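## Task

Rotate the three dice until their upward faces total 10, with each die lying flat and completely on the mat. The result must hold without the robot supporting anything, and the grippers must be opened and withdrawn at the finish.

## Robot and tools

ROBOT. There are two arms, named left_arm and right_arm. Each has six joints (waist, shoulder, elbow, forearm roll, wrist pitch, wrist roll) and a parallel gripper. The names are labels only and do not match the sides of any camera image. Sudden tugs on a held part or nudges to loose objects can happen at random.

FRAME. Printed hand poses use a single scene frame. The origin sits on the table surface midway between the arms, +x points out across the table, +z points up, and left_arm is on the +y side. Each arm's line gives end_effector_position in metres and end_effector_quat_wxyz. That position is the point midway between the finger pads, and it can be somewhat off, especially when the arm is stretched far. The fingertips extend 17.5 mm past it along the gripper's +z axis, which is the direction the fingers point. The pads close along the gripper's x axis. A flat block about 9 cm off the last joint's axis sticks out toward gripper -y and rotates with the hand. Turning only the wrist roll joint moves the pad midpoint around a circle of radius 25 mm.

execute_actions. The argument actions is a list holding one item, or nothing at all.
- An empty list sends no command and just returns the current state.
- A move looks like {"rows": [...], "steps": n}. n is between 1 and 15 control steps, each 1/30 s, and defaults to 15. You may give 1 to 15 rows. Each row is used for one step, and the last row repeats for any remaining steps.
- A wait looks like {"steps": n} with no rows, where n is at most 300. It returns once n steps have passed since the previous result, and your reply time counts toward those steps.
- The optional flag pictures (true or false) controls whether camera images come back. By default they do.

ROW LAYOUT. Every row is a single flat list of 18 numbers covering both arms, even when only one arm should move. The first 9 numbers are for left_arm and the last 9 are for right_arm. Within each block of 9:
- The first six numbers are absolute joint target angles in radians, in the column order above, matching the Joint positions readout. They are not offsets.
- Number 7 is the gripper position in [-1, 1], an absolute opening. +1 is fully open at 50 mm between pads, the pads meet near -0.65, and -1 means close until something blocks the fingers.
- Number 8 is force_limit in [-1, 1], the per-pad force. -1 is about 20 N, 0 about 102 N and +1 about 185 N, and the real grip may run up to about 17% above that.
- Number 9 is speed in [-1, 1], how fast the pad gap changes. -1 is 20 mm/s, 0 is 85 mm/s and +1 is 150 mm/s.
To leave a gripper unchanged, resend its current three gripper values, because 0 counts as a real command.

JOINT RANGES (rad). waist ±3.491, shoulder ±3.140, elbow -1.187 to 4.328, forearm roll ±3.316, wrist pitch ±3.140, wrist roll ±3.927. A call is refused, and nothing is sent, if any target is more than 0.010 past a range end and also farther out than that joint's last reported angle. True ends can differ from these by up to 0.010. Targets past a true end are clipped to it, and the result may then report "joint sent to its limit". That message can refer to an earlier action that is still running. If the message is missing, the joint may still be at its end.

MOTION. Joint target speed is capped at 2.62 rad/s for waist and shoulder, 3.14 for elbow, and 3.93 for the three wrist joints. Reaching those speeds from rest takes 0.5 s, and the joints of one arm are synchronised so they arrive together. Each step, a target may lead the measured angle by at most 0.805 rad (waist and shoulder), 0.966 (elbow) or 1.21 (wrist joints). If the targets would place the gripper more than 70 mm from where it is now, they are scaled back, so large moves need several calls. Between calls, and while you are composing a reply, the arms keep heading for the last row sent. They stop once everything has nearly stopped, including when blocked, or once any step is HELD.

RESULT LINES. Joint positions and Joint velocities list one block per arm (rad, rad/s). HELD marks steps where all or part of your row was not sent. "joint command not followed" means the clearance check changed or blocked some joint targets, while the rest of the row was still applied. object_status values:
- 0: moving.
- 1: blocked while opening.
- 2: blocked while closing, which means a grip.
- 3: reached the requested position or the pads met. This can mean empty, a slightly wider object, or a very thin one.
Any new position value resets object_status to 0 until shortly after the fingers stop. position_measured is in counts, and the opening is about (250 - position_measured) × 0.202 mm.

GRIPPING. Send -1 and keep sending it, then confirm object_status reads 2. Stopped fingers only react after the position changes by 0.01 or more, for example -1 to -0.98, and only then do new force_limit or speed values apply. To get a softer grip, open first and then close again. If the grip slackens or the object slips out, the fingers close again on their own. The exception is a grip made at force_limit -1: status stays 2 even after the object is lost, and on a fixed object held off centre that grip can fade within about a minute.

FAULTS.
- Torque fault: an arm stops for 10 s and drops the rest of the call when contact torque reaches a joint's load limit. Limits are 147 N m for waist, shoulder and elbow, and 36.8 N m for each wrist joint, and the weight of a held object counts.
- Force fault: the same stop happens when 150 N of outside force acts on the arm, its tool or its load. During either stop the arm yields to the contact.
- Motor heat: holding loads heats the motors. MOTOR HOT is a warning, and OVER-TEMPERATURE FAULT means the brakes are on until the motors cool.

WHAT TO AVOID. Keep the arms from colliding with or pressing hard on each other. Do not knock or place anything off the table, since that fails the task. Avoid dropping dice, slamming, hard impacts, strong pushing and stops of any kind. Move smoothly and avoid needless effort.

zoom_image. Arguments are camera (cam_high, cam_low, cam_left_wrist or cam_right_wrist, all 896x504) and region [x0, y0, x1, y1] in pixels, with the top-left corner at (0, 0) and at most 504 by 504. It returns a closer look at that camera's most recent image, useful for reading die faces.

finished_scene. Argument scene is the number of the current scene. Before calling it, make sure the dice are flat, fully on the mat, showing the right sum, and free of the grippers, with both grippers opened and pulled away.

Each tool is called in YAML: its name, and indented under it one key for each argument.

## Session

execute_actions:
  actions: []

Scene clock: 0.00 s of 5700.00 s.
left_arm: end_effector_position=(+0.6681, -0.0977, +0.1206) position_measured=3 object_status=3 end_effector_quat_wxyz=(-0.502, +0.676, -0.165, +0.513) | right_arm: end_effector_position=(+0.5154, -0.4937, +0.1165) position_measured=3 object_status=3 end_effector_quat_wxyz=(+0.408, +0.422, +0.704, +0.400)
Joint positions: left_arm=[-0.932  1.195  0.908 -1.612 -1.542 -0.726] | right_arm=[-0.811  0.064 -0.504 -1.534 -0.926  2.281]
Joint velocities: left_arm=[0.    0.    0.001 0.    0.    0.   ] | right_arm=[ 0.    -0.002  0.     0.002  0.001  0.001]

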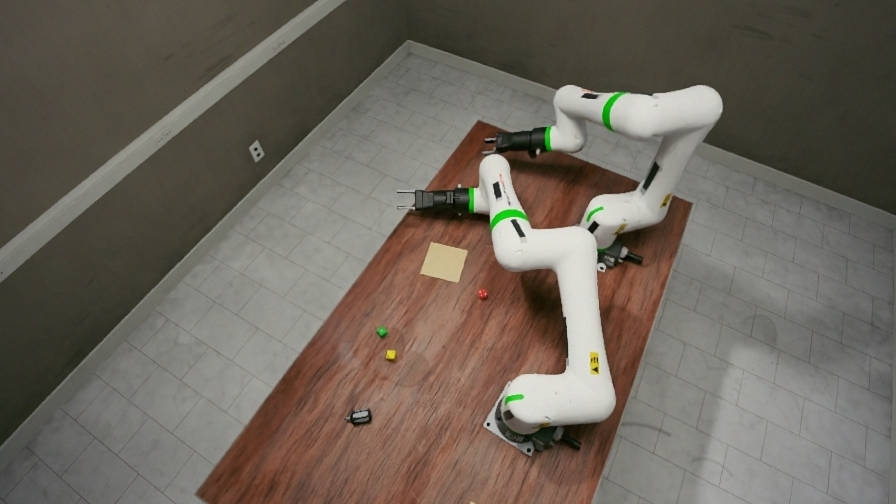

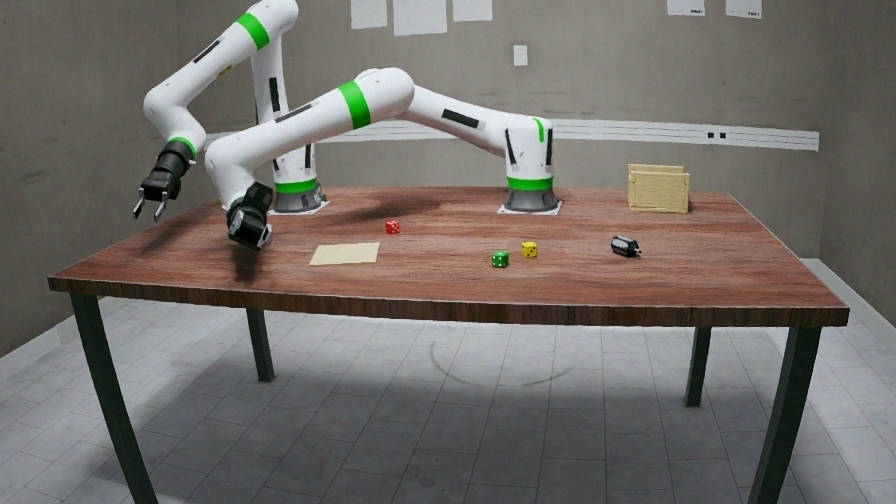

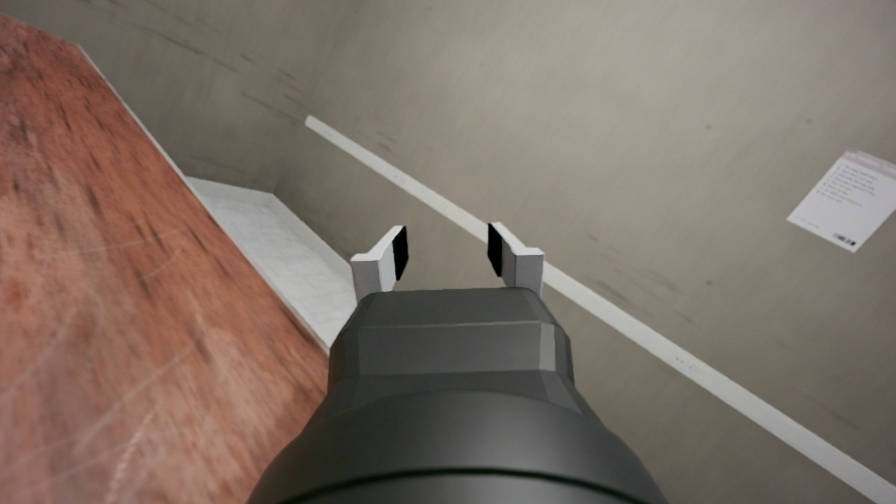

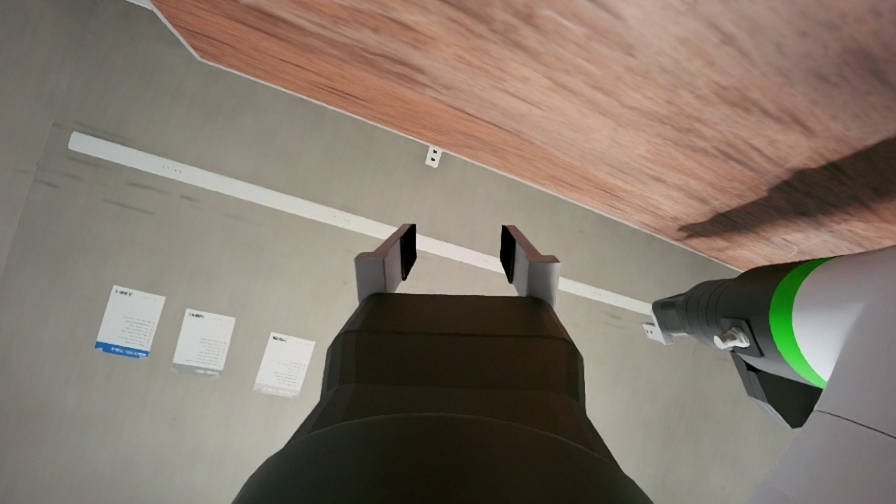

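zoom_image:
  camera: "cam_high"
  region: [360, 270, 510, 380]

zoom_image:
  camera: "cam_low"
  region: [370, 205, 560, 285]

Region (360, 270, 510, 380) of cam_high's 896x504 image, scaled by 3.360, with more detail than that image has; it fills the top 370 rows of this view, and the rest is white.

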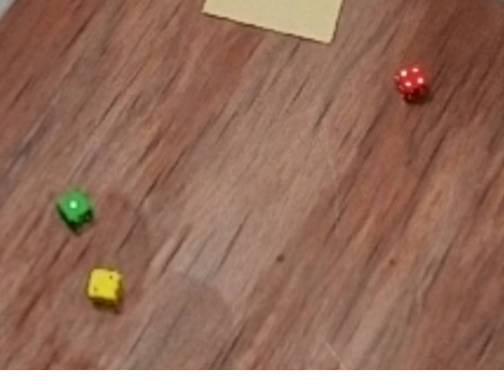

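Region (370, 205, 560, 285) of cam_low's 896x504 image, scaled by 2.653, with more detail than that image has; it fills the top 212 rows of this view, and the rest is white.

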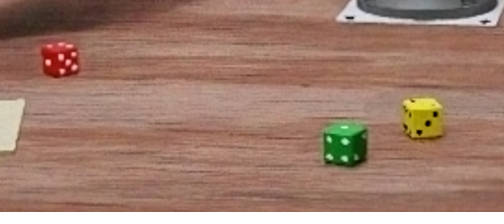

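execute_actions:
  actions:
    - {"rows":[[-0.932,0.6,0.7,-1.612,-1.542,-0.726,1,-0.5,0,-1.4,0.064,-0.3,-1.534,-0.926,2.281,1,0,0]],"steps":15}
  pictures: false

execute_actions:
  actions:
    - {"rows":[[0.412,0.129,0.213,0,-1.655,0,1,-0.5,0,-1.4,0.064,-0.3,-1.534,-0.926,2.281,1,0,0]],"steps":15}
  pictures: false

execute_actions:
  actions:
    - {"steps":35}

Scene clock: 30.07 s of 5700.00 s.
left_arm: end_effector_position=(+0.6547, -0.0771, +0.2951) position_measured=3 object_status=3 end_effector_quat_wxyz=(-0.456, +0.687, -0.099, +0.558) | right_arm: end_effector_position=(+0.4734, -0.6634, +0.1613) position_measured=3 object_status=3 end_effector_quat_wxyz=(+0.493, +0.486, +0.643, +0.326)
Joint positions: left_arm=[-0.932  0.909  0.808 -1.612 -1.542 -0.726] | right_arm=[-1.084  0.064 -0.41  -1.534 -0.926  2.281]
Joint velocities: left_arm=[-0.    -0.697 -0.245 -0.     0.    -0.002] | right_arm=[-0.647  0.001  0.223  0.002 -0.     0.   ]
Steps of this call (steps 1 to 90: nothing new was sent; then 26.57 s passed at rest; steps 91 to 105: all 15 steps of this action). Readings (joint positions | what the end effector reports):
91: left_arm=[-0.932 1.195 0.908 -1.612 -1.542 -0.726] | right_arm=[-0.812 0.064 -0.504 -1.534 -0.926 2.281] | left_arm position_measured=3 object_status=3 | right_arm position_measured=3 object_status=3
92: left_arm=[-0.932 1.192 0.907 -1.612 -1.542 -0.726] | right_arm=[-0.815 0.064 -0.503 -1.534 -0.926 2.281] | left_arm position_measured=3 object_status=3 | right_arm position_measured=3 object_status=3
94: left_arm=[-0.932 1.168 0.899 -1.612 -1.542 -0.726] | right_arm=[-0.839 0.064 -0.495 -1.534 -0.926 2.281] | left_arm position_measured=3 object_status=3 | right_arm position_measured=3 object_status=3
98: left_arm=[-0.932 1.074 0.866 -1.612 -1.542 -0.726] | right_arm=[-0.929 0.064 -0.463 -1.534 -0.926 2.281] | left_arm position_measured=3 object_status=3 | right_arm position_measured=3 object_status=3
105: the state above

Scene clock: 30.57 s of 5700.00 s.
left_arm: end_effector_position=(+0.6389, +0.1135, +0.2795) position_measured=3 object_status=3 end_effector_quat_wxyz=(-0.372, +0.807, +0.114, +0.445) | right_arm: end_effector_position=(+0.3592, -0.8329, +0.2168) position_measured=3 object_status=3 end_effector_quat_wxyz=(+0.573, +0.547, +0.568, +0.223)
Joint positions: left_arm=[-0.683  0.655  0.625 -1.236 -1.574 -0.524] | right_arm=[-1.391  0.064 -0.303 -1.534 -0.926  2.281]
Joint velocities: left_arm=[ 0.687 -0.472 -0.37   1.026 -0.072  0.469] | right_arm=[-0.274  0.     0.094  0.001  0.001  0.002]
Steps of this call (steps 1 to 15: all 15 steps of this action). Readings (joint positions | what the end effector reports):
1: left_arm=[-0.932 0.886 0.800 -1.612 -1.542 -0.726] | right_arm=[-1.105 0.064 -0.402 -1.534 -0.926 2.281] | left_arm position_measured=3 object_status=3 | right_arm position_measured=3 object_status=3
2: left_arm=[-0.931 0.864 0.790 -1.609 -1.542 -0.724] | right_arm=[-1.127 0.064 -0.395 -1.534 -0.926 2.281] | left_arm position_measured=3 object_status=3 | right_arm position_measured=3 object_status=3
4: left_arm=[-0.913 0.834 0.766 -1.579 -1.546 -0.705] | right_arm=[-1.171 0.064 -0.379 -1.534 -0.926 2.281] | left_arm position_measured=3 object_status=3 | right_arm position_measured=3 object_status=3
8: left_arm=[-0.833 0.768 0.714 -1.461 -1.556 -0.636] | right_arm=[-1.257 0.064 -0.349 -1.534 -0.926 2.281] | left_arm position_measured=3 object_status=3 | right_arm position_measured=3 object_status=3
15: the state above

Scene clock: 31.73 s of 5700.00 s.
left_arm: end_effector_position=(+0.4508, +0.3898, +0.2996) position_measured=3 object_status=3 end_effector_quat_wxyz=(-0.000, +0.574, +0.819, -0.000) | right_arm: end_effector_position=(+0.3547, -0.8374, +0.2185) position_measured=3 object_status=3 end_effector_quat_wxyz=(+0.575, +0.549, +0.565, +0.220)
Joint positions: left_arm=[ 0.412  0.129  0.213 -0.    -1.655 -0.   ] | right_arm=[-1.4    0.064 -0.3   -1.534 -0.926  2.281]
Joint velocities: left_arm=[ 0.003 -0.    -0.006  0.007 -0.001  0.003] | right_arm=[-0.    -0.    -0.002 -0.     0.001  0.001]
Steps of this call (steps 1 to 35: the robot went on to your last target). Readings (joint positions | what the end effector reports):
1: left_arm=[-0.660 0.639 0.612 -1.201 -1.576 -0.508] | right_arm=[-1.397 0.064 -0.301 -1.534 -0.926 2.281] | left_arm position_measured=3 object_status=3 | right_arm position_measured=3 object_status=3
2: left_arm=[-0.635 0.623 0.600 -1.164 -1.579 -0.492] | right_arm=[-1.399 0.064 -0.300 -1.534 -0.926 2.281] | left_arm position_measured=3 object_status=3 | right_arm position_measured=3 object_status=3
4: left_arm=[-0.585 0.591 0.575 -1.089 -1.584 -0.460] | right_arm=[-1.400 0.064 -0.300 -1.534 -0.926 2.281] | left_arm position_measured=3 object_status=3 | right_arm position_measured=3 object_status=3
8: left_arm=[-0.473 0.527 0.525 -0.940 -1.594 -0.397] | right_arm=[-1.400 0.064 -0.300 -1.534 -0.926 2.281] | left_arm position_measured=3 object_status=3 | right_arm position_measured=3 object_status=3
35: the state above

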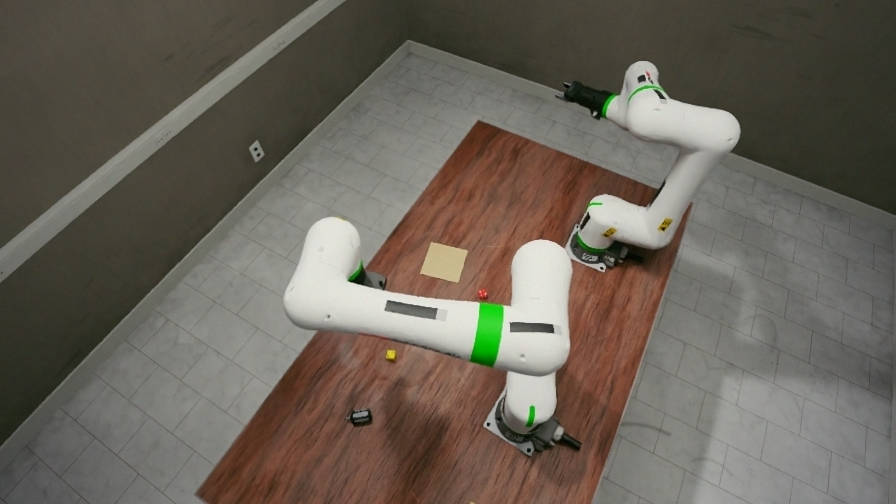

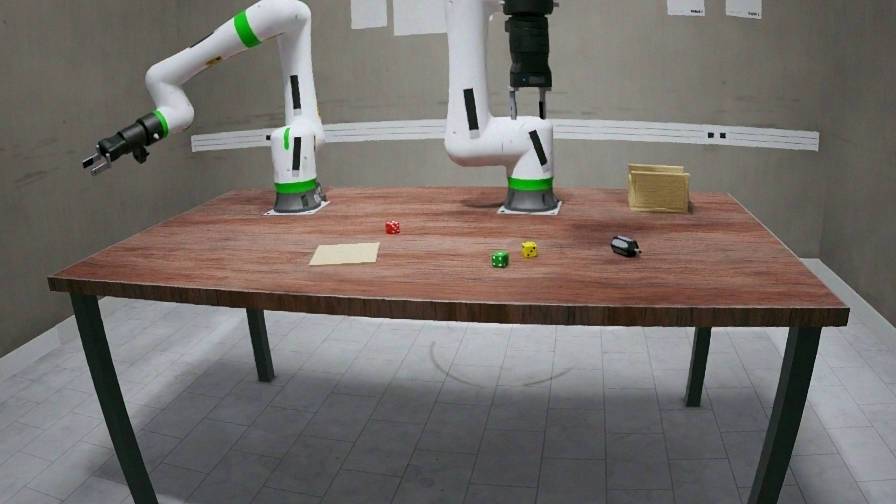

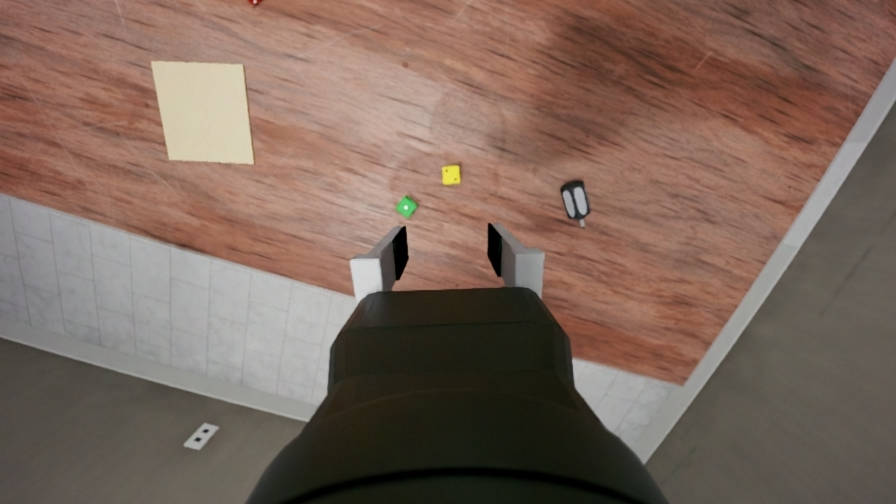

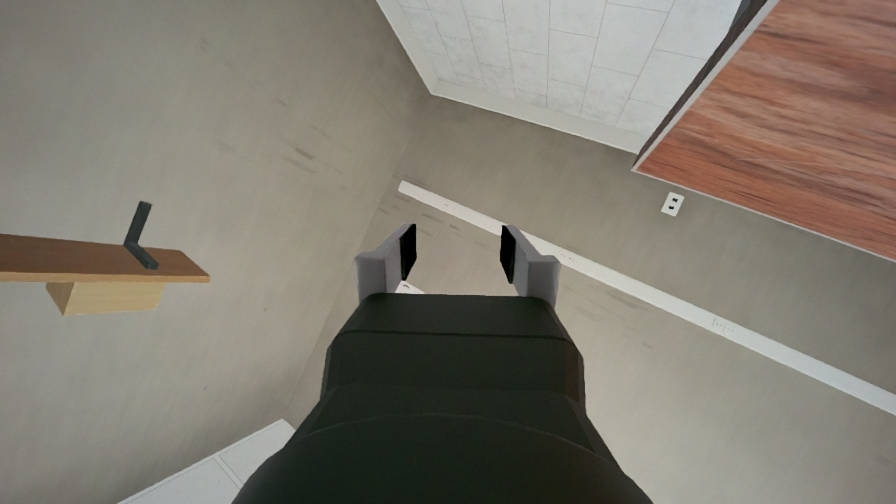

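execute_actions:
  actions: []

zoom_image:
  camera: "cam_low"
  region: [200,100,700,400]

Scene clock: 57.80 s of 5700.00 s.
left_arm: end_effector_position=(+0.4507, +0.3899, +0.2997) position_measured=3 object_status=3 end_effector_quat_wxyz=(-0.000, +0.574, +0.819, -0.000) | right_arm: end_effector_position=(+0.3547, -0.8374, +0.2185) position_measured=3 object_status=3 end_effector_quat_wxyz=(+0.575, +0.549, +0.565, +0.220)
Joint positions: left_arm=[ 0.412  0.129  0.213  0.    -1.655  0.   ] | right_arm=[-1.4    0.064 -0.3   -1.534 -0.926  2.281]
Joint velocities: left_arm=[-0.    -0.    -0.001  0.001 -0.     0.   ] | right_arm=[-0.001 -0.     0.001 -0.001  0.    -0.003]
Steps of this call (steps 1 to 30: the robot went on to your last target; steps 31 to 90: nothing new was sent; then 23.07 s passed at rest). Readings (joint positions | what the end effector reports):
1: left_arm=[0.412 0.129 0.213 -0.000 -1.655 -0.000] | right_arm=[-1.400 0.064 -0.300 -1.534 -0.926 2.281] | left_arm position_measured=3 object_status=3 | right_arm position_measured=3 object_status=3
2: left_arm=[0.412 0.129 0.213 -0.000 -1.655 -0.000] | right_arm=[-1.400 0.064 -0.300 -1.534 -0.926 2.281] | left_arm position_measured=3 object_status=3 | right_arm position_measured=3 object_status=3
4: left_arm=[0.412 0.129 0.213 -0.000 -1.655 -0.000] | right_arm=[-1.400 0.064 -0.300 -1.534 -0.926 2.281] | left_arm position_measured=3 object_status=3 | right_arm position_measured=3 object_status=3
8: left_arm=[0.412 0.129 0.213 -0.000 -1.655 -0.000] | right_arm=[-1.400 0.064 -0.300 -1.534 -0.926 2.281] | left_arm position_measured=3 object_status=3 | right_arm position_measured=3 object_status=3
90: the state above
All arms were judged still, so your last target was given up. Only a new action makes them travel on or press farther. Fingers that are still opening or closing keep moving.

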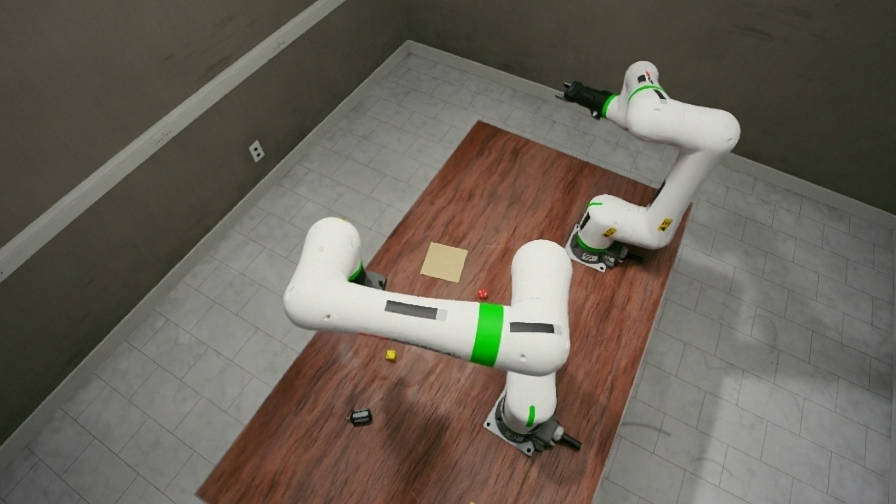

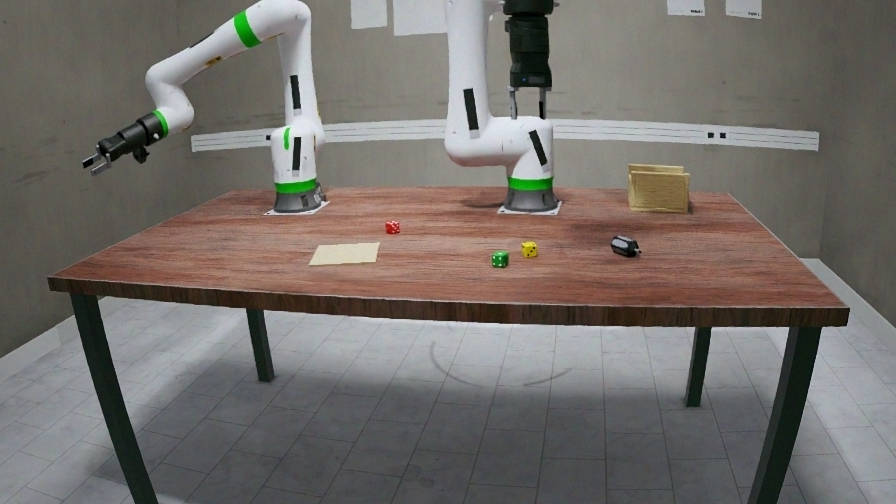

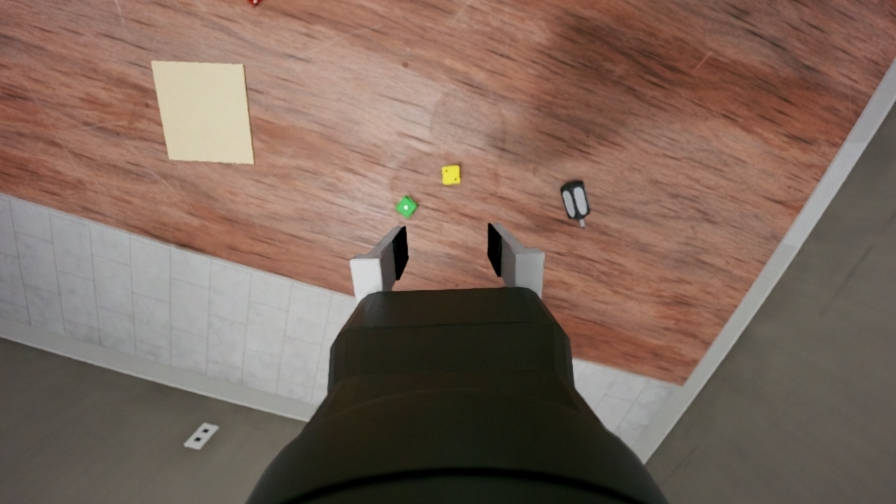

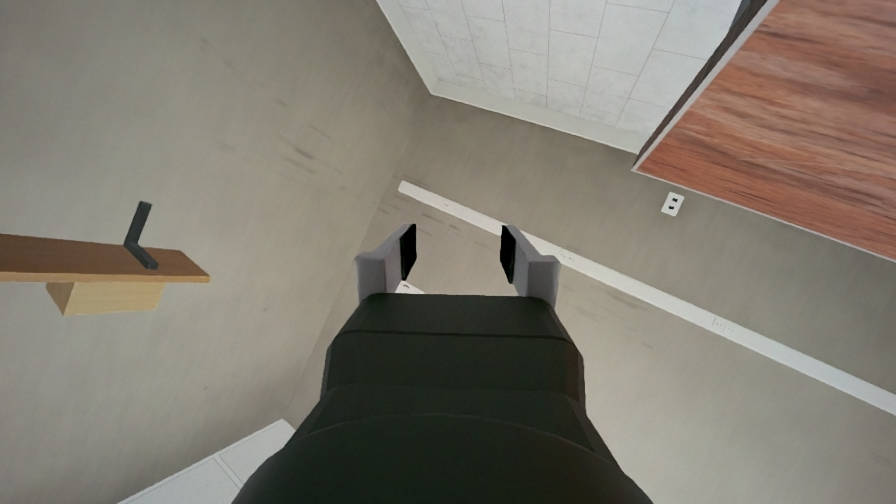

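Region (200, 100, 700, 400) of cam_low's 896x504 image, scaled by 1.008, with more detail than that image has; it fills the top 302 rows of this view, and the rest is white.

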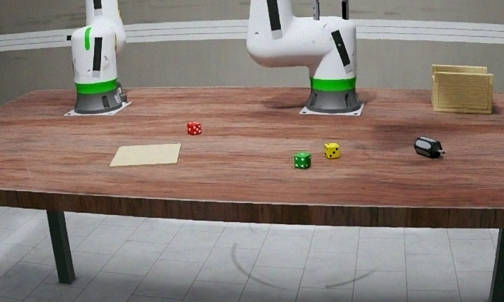

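zoom_image:
  camera: "cam_low"
  region: [480,230,550,275]

zoom_image:
  camera: "cam_low"
  region: [365,210,420,245]

zoom_image:
  camera: "cam_left_wrist"
  region: [380,150,480,230]

Region (480, 230, 550, 275) of cam_low's 896x504 image, scaled by 7.200, with more detail than that image has; it fills the top 324 rows of this view, and the rest is white.

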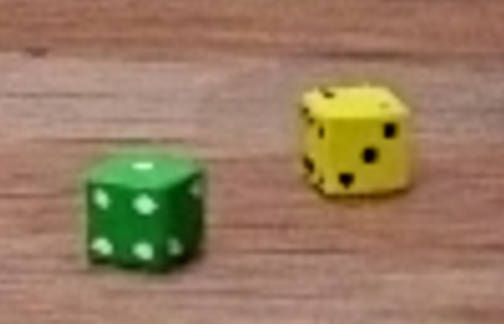

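Region (365, 210, 420, 245) of cam_low's 896x504 image, scaled by 9.164, with more detail than that image has; it fills the top 321 rows of this view, and the rest is white.

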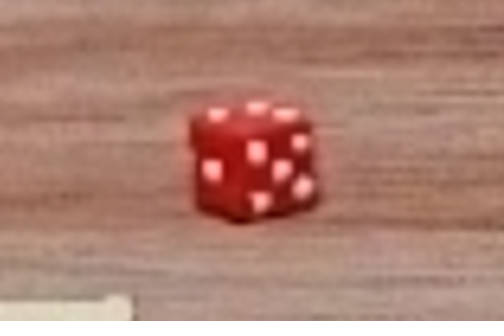

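Region (380, 150, 480, 230) of cam_left_wrist's 896x504 image, scaled by 5.040, with more detail than that image has; it fills the top 403 rows of this view, and the rest is white.

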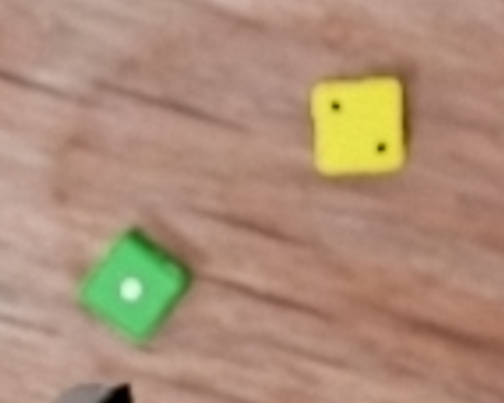

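execute_actions:
  actions:
    - {"rows":[[0.28,0.204,-0.1475,0,-1.219,-0.567,0.8,-0.5,0,-1.4,0.064,-0.3,-1.534,-0.926,2.281,1,0,0]],"steps":15}
  pictures: false

execute_actions:
  actions:
    - {"steps":15}

Scene clock: 90.53 s of 5700.00 s.
left_arm: end_effector_position=(+0.4616, +0.3521, +0.1420) position_measured=32 object_status=3 end_effector_quat_wxyz=(+0.000, +0.784, +0.621, -0.000) | right_arm: end_effector_position=(+0.3547, -0.8374, +0.2185) position_measured=3 object_status=3 end_effector_quat_wxyz=(+0.575, +0.549, +0.565, +0.220)
Joint positions: left_arm=[ 0.303  0.191 -0.086  0.    -1.294 -0.47 ] | right_arm=[-1.4    0.064 -0.3   -1.534 -0.926  2.281]
Joint velocities: left_arm=[-0.251  0.144 -0.685  0.001  0.821 -1.064] | right_arm=[-0.     0.001  0.     0.    -0.001 -0.   ]
Steps of this call (steps 1 to 90: nothing new was sent; then 29.23 s passed at rest; steps 91 to 105: all 15 steps of this action). Readings (joint positions | what the end effector reports):
91: left_arm=[0.412 0.129 0.213 0.000 -1.655 -0.000] | right_arm=[-1.400 0.064 -0.300 -1.534 -0.926 2.281] | left_arm position_measured=11 object_status=0 | right_arm position_measured=3 object_status=3
92: left_arm=[0.411 0.129 0.210 0.000 -1.651 -0.005] | right_arm=[-1.400 0.064 -0.300 -1.534 -0.926 2.281] | left_arm position_measured=25 object_status=0 | right_arm position_measured=3 object_status=3
94: left_arm=[0.403 0.134 0.187 0.000 -1.624 -0.041] | right_arm=[-1.400 0.064 -0.300 -1.534 -0.926 2.281] | left_arm position_measured=32 object_status=0 | right_arm position_measured=3 object_status=3
98: left_arm=[0.367 0.155 0.090 0.000 -1.506 -0.193] | right_arm=[-1.400 0.064 -0.300 -1.534 -0.926 2.281] | left_arm position_measured=32 object_status=0 | right_arm position_measured=3 object_status=3
105: the state above

Scene clock: 91.03 s of 5700.00 s.
left_arm: end_effector_position=(+0.4576, +0.3425, +0.1105) position_measured=32 object_status=3 end_effector_quat_wxyz=(+0.000, +0.820, +0.573, +0.000) | right_arm: end_effector_position=(+0.3547, -0.8374, +0.2185) position_measured=3 object_status=3 end_effector_quat_wxyz=(+0.575, +0.549, +0.565, +0.220)
Joint positions: left_arm=[ 0.28   0.204 -0.147  0.    -1.219 -0.567] | right_arm=[-1.4    0.064 -0.3   -1.534 -0.926  2.281]
Joint velocities: left_arm=[-0.     0.     0.001  0.001  0.002 -0.   ] | right_arm=[ 0.     0.001  0.001 -0.001 -0.001  0.001]
Steps of this call (steps 1 to 15: the robot went on to your last target). Readings (joint positions | what the end effector reports):
1: left_arm=[0.295 0.196 -0.107 0.000 -1.268 -0.503] | right_arm=[-1.400 0.064 -0.300 -1.534 -0.926 2.281] | left_arm position_measured=32 object_status=3 | right_arm position_measured=3 object_status=3
2: left_arm=[0.289 0.199 -0.124 0.000 -1.247 -0.530] | right_arm=[-1.400 0.064 -0.300 -1.534 -0.926 2.281] | left_arm position_measured=32 object_status=3 | right_arm position_measured=3 object_status=3
4: left_arm=[0.281 0.203 -0.144 0.000 -1.223 -0.562] | right_arm=[-1.400 0.064 -0.300 -1.534 -0.926 2.281] | left_arm position_measured=32 object_status=3 | right_arm position_measured=3 object_status=3
8: left_arm=[0.280 0.204 -0.147 0.000 -1.219 -0.567] | right_arm=[-1.400 0.064 -0.300 -1.534 -0.926 2.281] | left_arm position_measured=32 object_status=3 | right_arm position_measured=3 object_status=3
15: the state above

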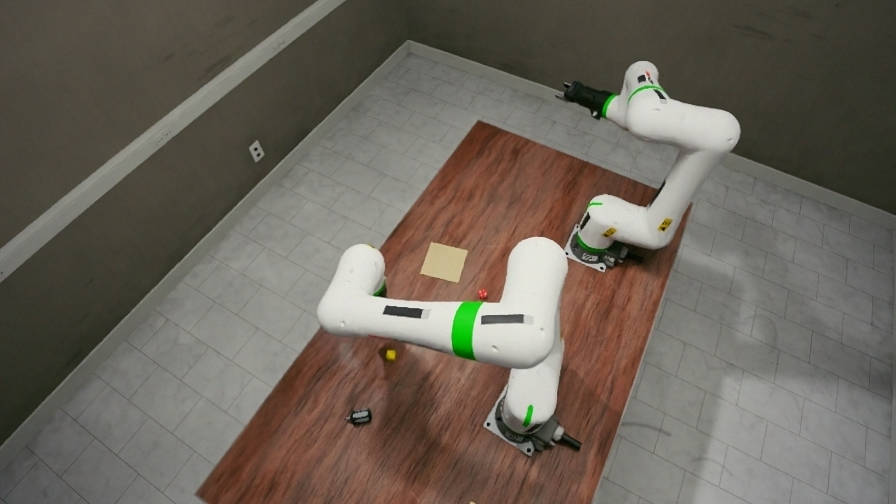

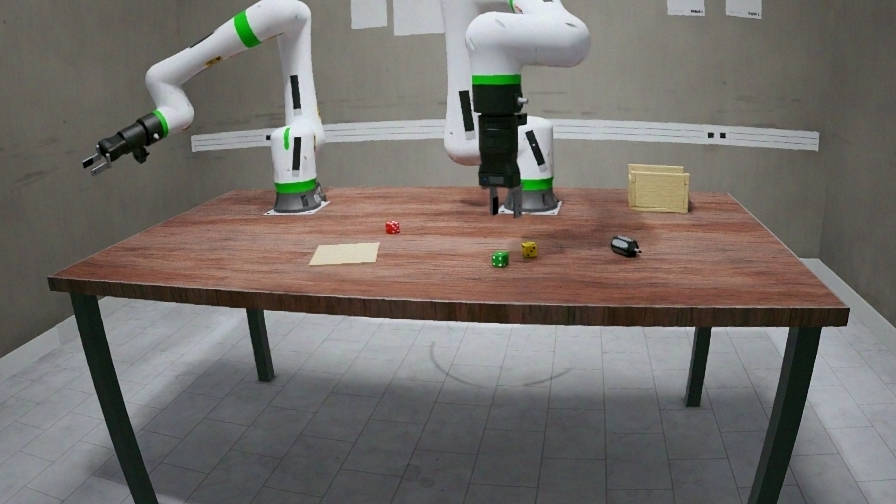

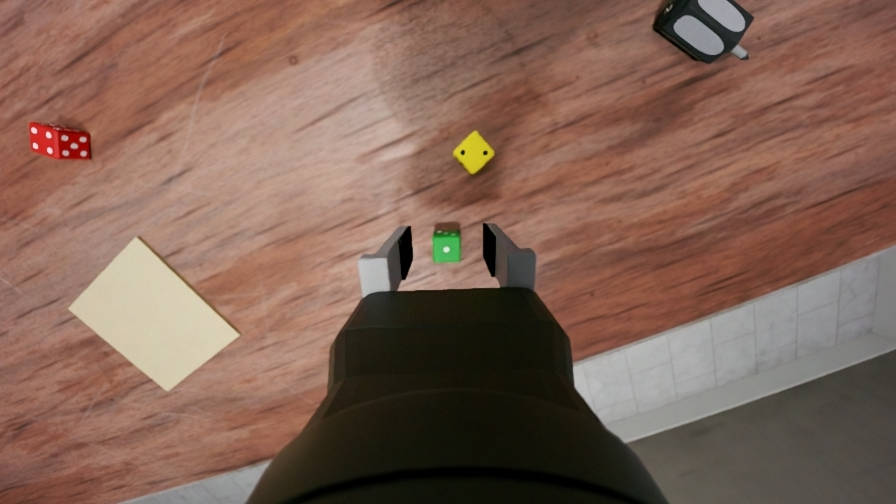

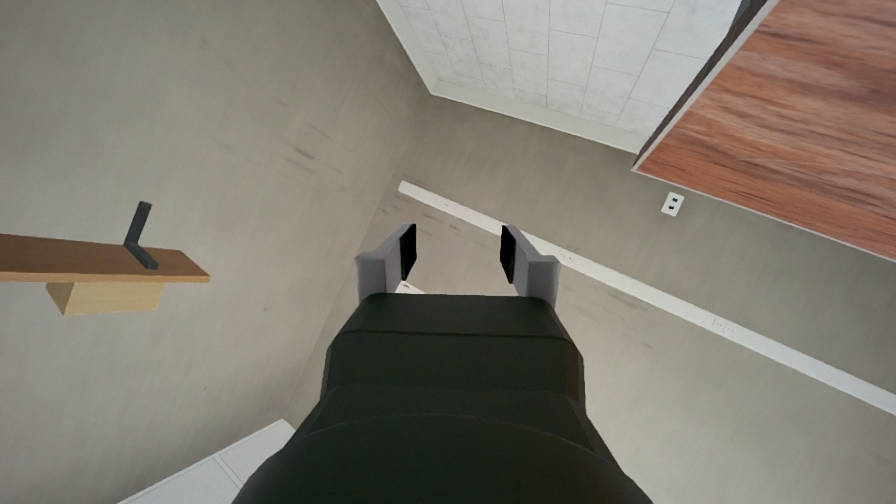

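zoom_image:
  camera: "cam_left_wrist"
  region: [10,100,130,180]

execute_actions:
  actions:
    - {"rows":[[0.28,0.245,-0.245,0,-1.081,-0.567,0.8,-0.5,0,-1.4,0.064,-0.3,-1.534,-0.926,2.281,1,0,0]],"steps":15}

Region (10, 100, 130, 180) of cam_left_wrist's 896x504 image, scaled by 4.200, with more detail than that image has.

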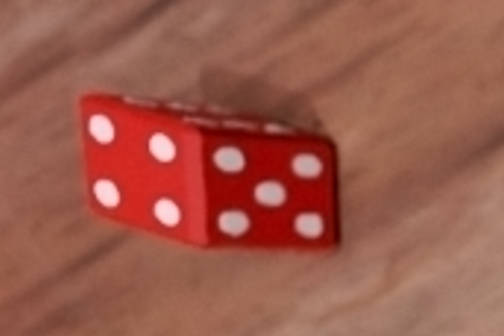

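Scene clock: 102.50 s of 5700.00 s.
left_arm: end_effector_position=(+0.4497, +0.3408, +0.0524) position_measured=32 object_status=3 end_effector_quat_wxyz=(-0.000, +0.820, +0.573, -0.000) | right_arm: end_effector_position=(+0.3547, -0.8374, +0.2185) position_measured=3 object_status=3 end_effector_quat_wxyz=(+0.575, +0.549, +0.565, +0.220)
Joint positions: left_arm=[ 0.28   0.245 -0.245 -0.    -1.081 -0.567] | right_arm=[-1.4    0.064 -0.3   -1.534 -0.926  2.281]
Joint velocities: left_arm=[-0.     0.    -0.     0.004  0.     0.   ] | right_arm=[ 0.001 -0.    -0.001 -0.002 -0.     0.002]
Steps of this call (steps 1 to 15: the robot went on to your last target; steps 16 to 90: nothing new was sent; then 7.97 s passed at rest; steps 91 to 105: all 15 steps of this action). Readings (joint positions | what the end effector reports):
91: left_arm=[0.280 0.204 -0.148 -0.000 -1.219 -0.567] | right_arm=[-1.400 0.064 -0.300 -1.534 -0.926 2.281] | left_arm position_measured=32 object_status=3 | right_arm position_measured=3 object_status=3
92: left_arm=[0.280 0.205 -0.151 -0.000 -1.213 -0.567] | right_arm=[-1.400 0.064 -0.300 -1.534 -0.926 2.281] | left_arm position_measured=32 object_status=3 | right_arm position_measured=3 object_status=3
94: left_arm=[0.280 0.216 -0.176 -0.000 -1.178 -0.567] | right_arm=[-1.400 0.064 -0.300 -1.534 -0.926 2.281] | left_arm position_measured=32 object_status=3 | right_arm position_measured=3 object_status=3
98: left_arm=[0.280 0.244 -0.242 -0.000 -1.087 -0.567] | right_arm=[-1.400 0.064 -0.300 -1.534 -0.926 2.281] | left_arm position_measured=32 object_status=3 | right_arm position_measured=3 object_status=3
105: the state above

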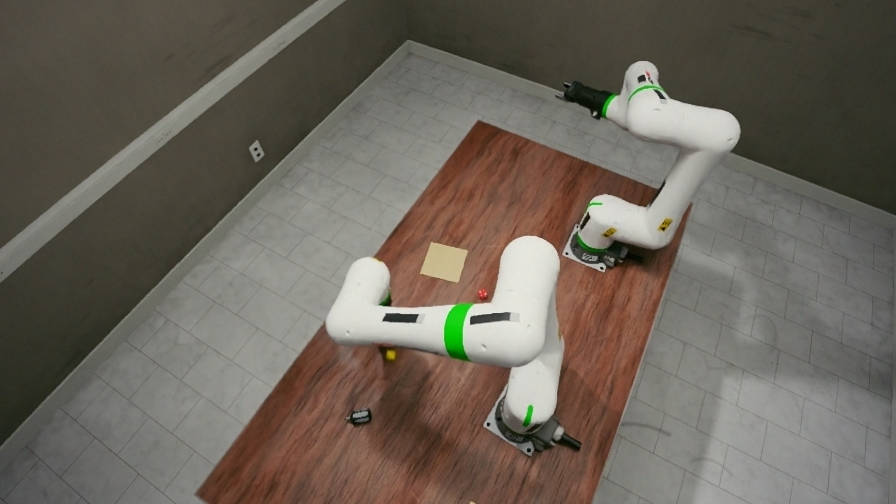

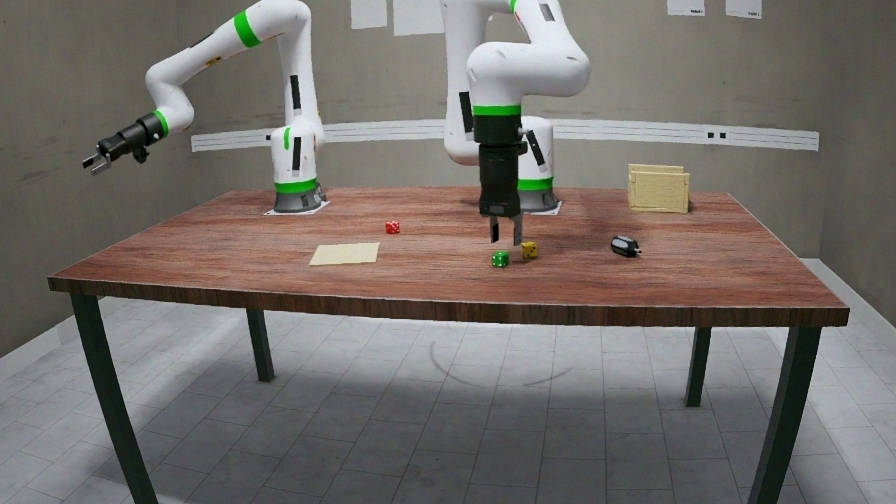

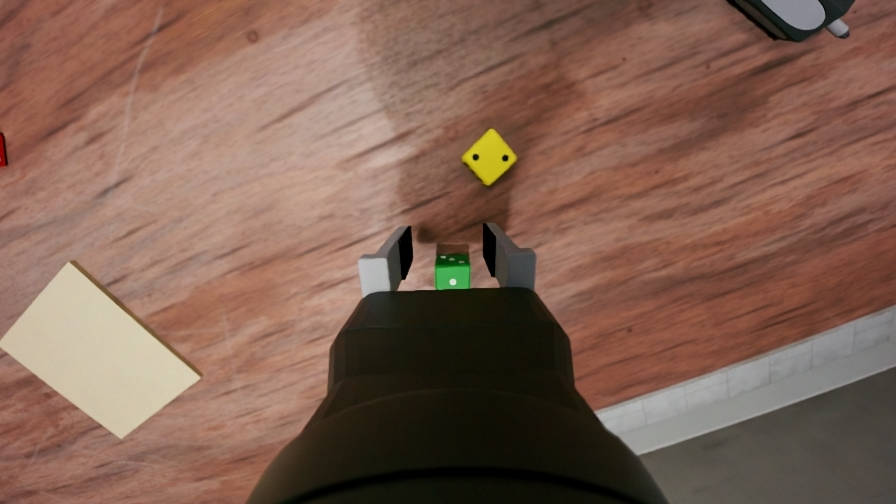

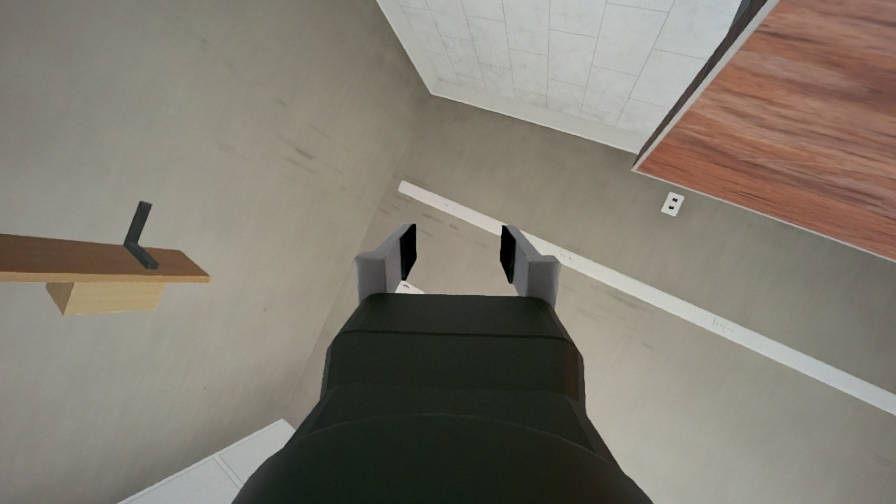

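execute_actions:
  actions:
    - {"rows":[[0.2605,0.284,-0.149,0,-1.138,-0.548,0.8,-0.5,0,-1.4,0.064,-0.3,-1.534,-0.926,2.281,1,0,0]],"steps":15}

Scene clock: 113.87 s of 5700.00 s.
left_arm: end_effector_position=(+0.4749, +0.3362, +0.0701) position_measured=32 object_status=3 end_effector_quat_wxyz=(+0.000, +0.820, +0.573, -0.000) | right_arm: end_effector_position=(+0.3547, -0.8374, +0.2185) position_measured=3 object_status=3 end_effector_quat_wxyz=(+0.575, +0.549, +0.565, +0.220)
Joint positions: left_arm=[ 0.261  0.284 -0.149  0.    -1.138 -0.548] | right_arm=[-1.4    0.064 -0.3   -1.534 -0.926  2.281]
Joint velocities: left_arm=[-0.     0.     0.    -0.     0.001 -0.001] | right_arm=[-0.001  0.     0.    -0.    -0.001  0.   ]
Steps of this call (steps 1 to 15: the robot went on to your last target; steps 16 to 90: nothing new was sent; then 7.87 s passed at rest; steps 91 to 105: all 15 steps of this action). Readings (joint positions | what the end effector reports):
91: left_arm=[0.280 0.245 -0.245 0.000 -1.081 -0.567] | right_arm=[-1.400 0.064 -0.300 -1.534 -0.926 2.281] | left_arm position_measured=32 object_status=3 | right_arm position_measured=3 object_status=3
92: left_arm=[0.279 0.246 -0.241 0.000 -1.083 -0.567] | right_arm=[-1.400 0.064 -0.300 -1.534 -0.926 2.281] | left_arm position_measured=32 object_status=3 | right_arm position_measured=3 object_status=3
94: left_arm=[0.273 0.258 -0.213 0.000 -1.100 -0.561] | right_arm=[-1.400 0.064 -0.300 -1.534 -0.926 2.281] | left_arm position_measured=32 object_status=3 | right_arm position_measured=3 object_status=3
98: left_arm=[0.261 0.283 -0.151 0.000 -1.137 -0.548] | right_arm=[-1.400 0.064 -0.300 -1.534 -0.926 2.281] | left_arm position_measured=32 object_status=3 | right_arm position_measured=3 object_status=3
105: the state above

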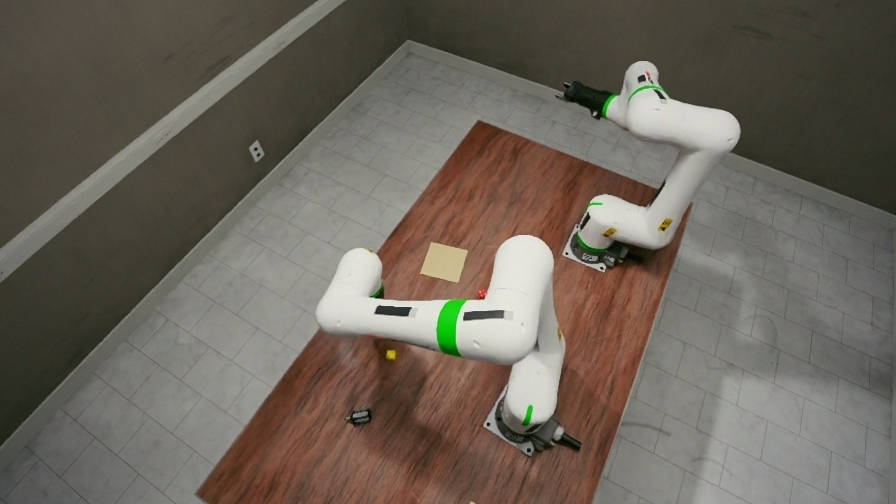

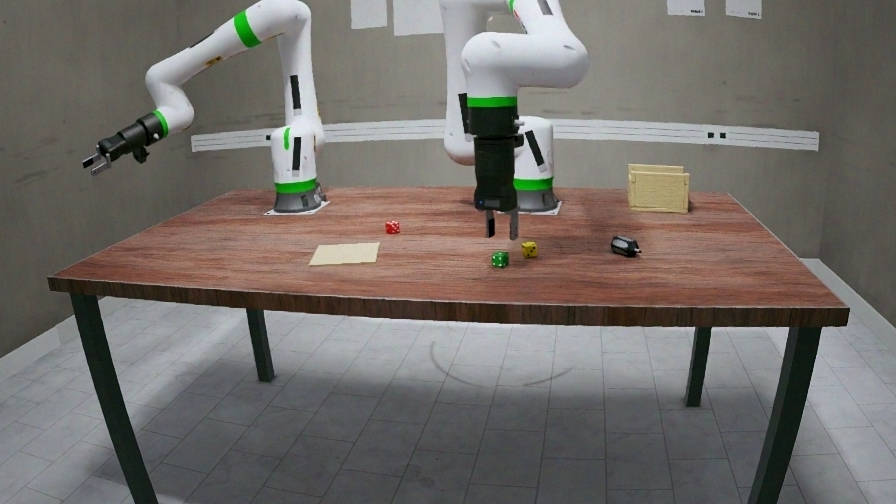

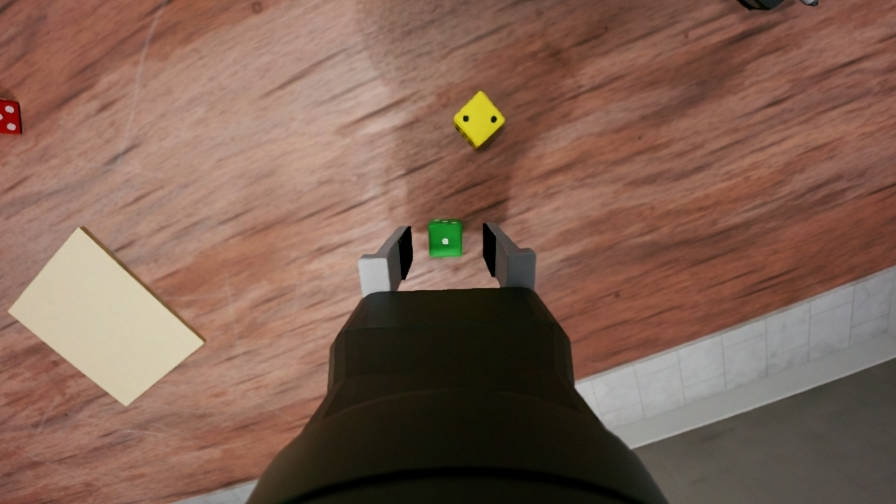

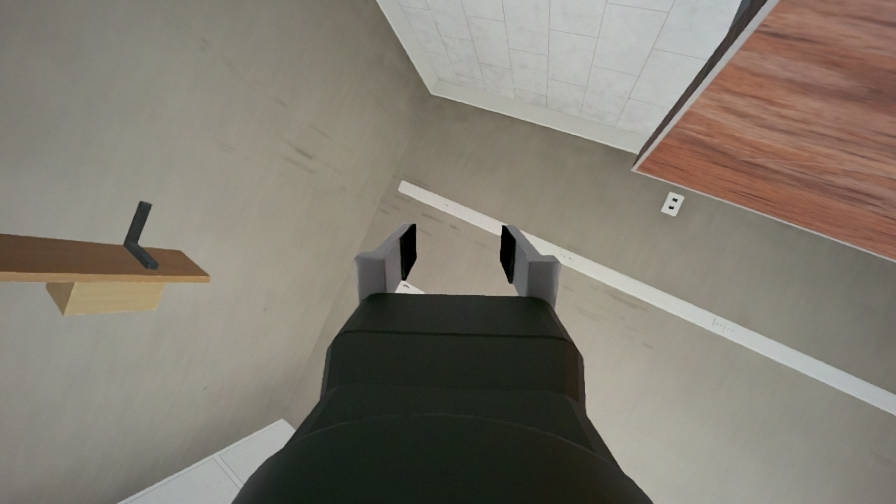

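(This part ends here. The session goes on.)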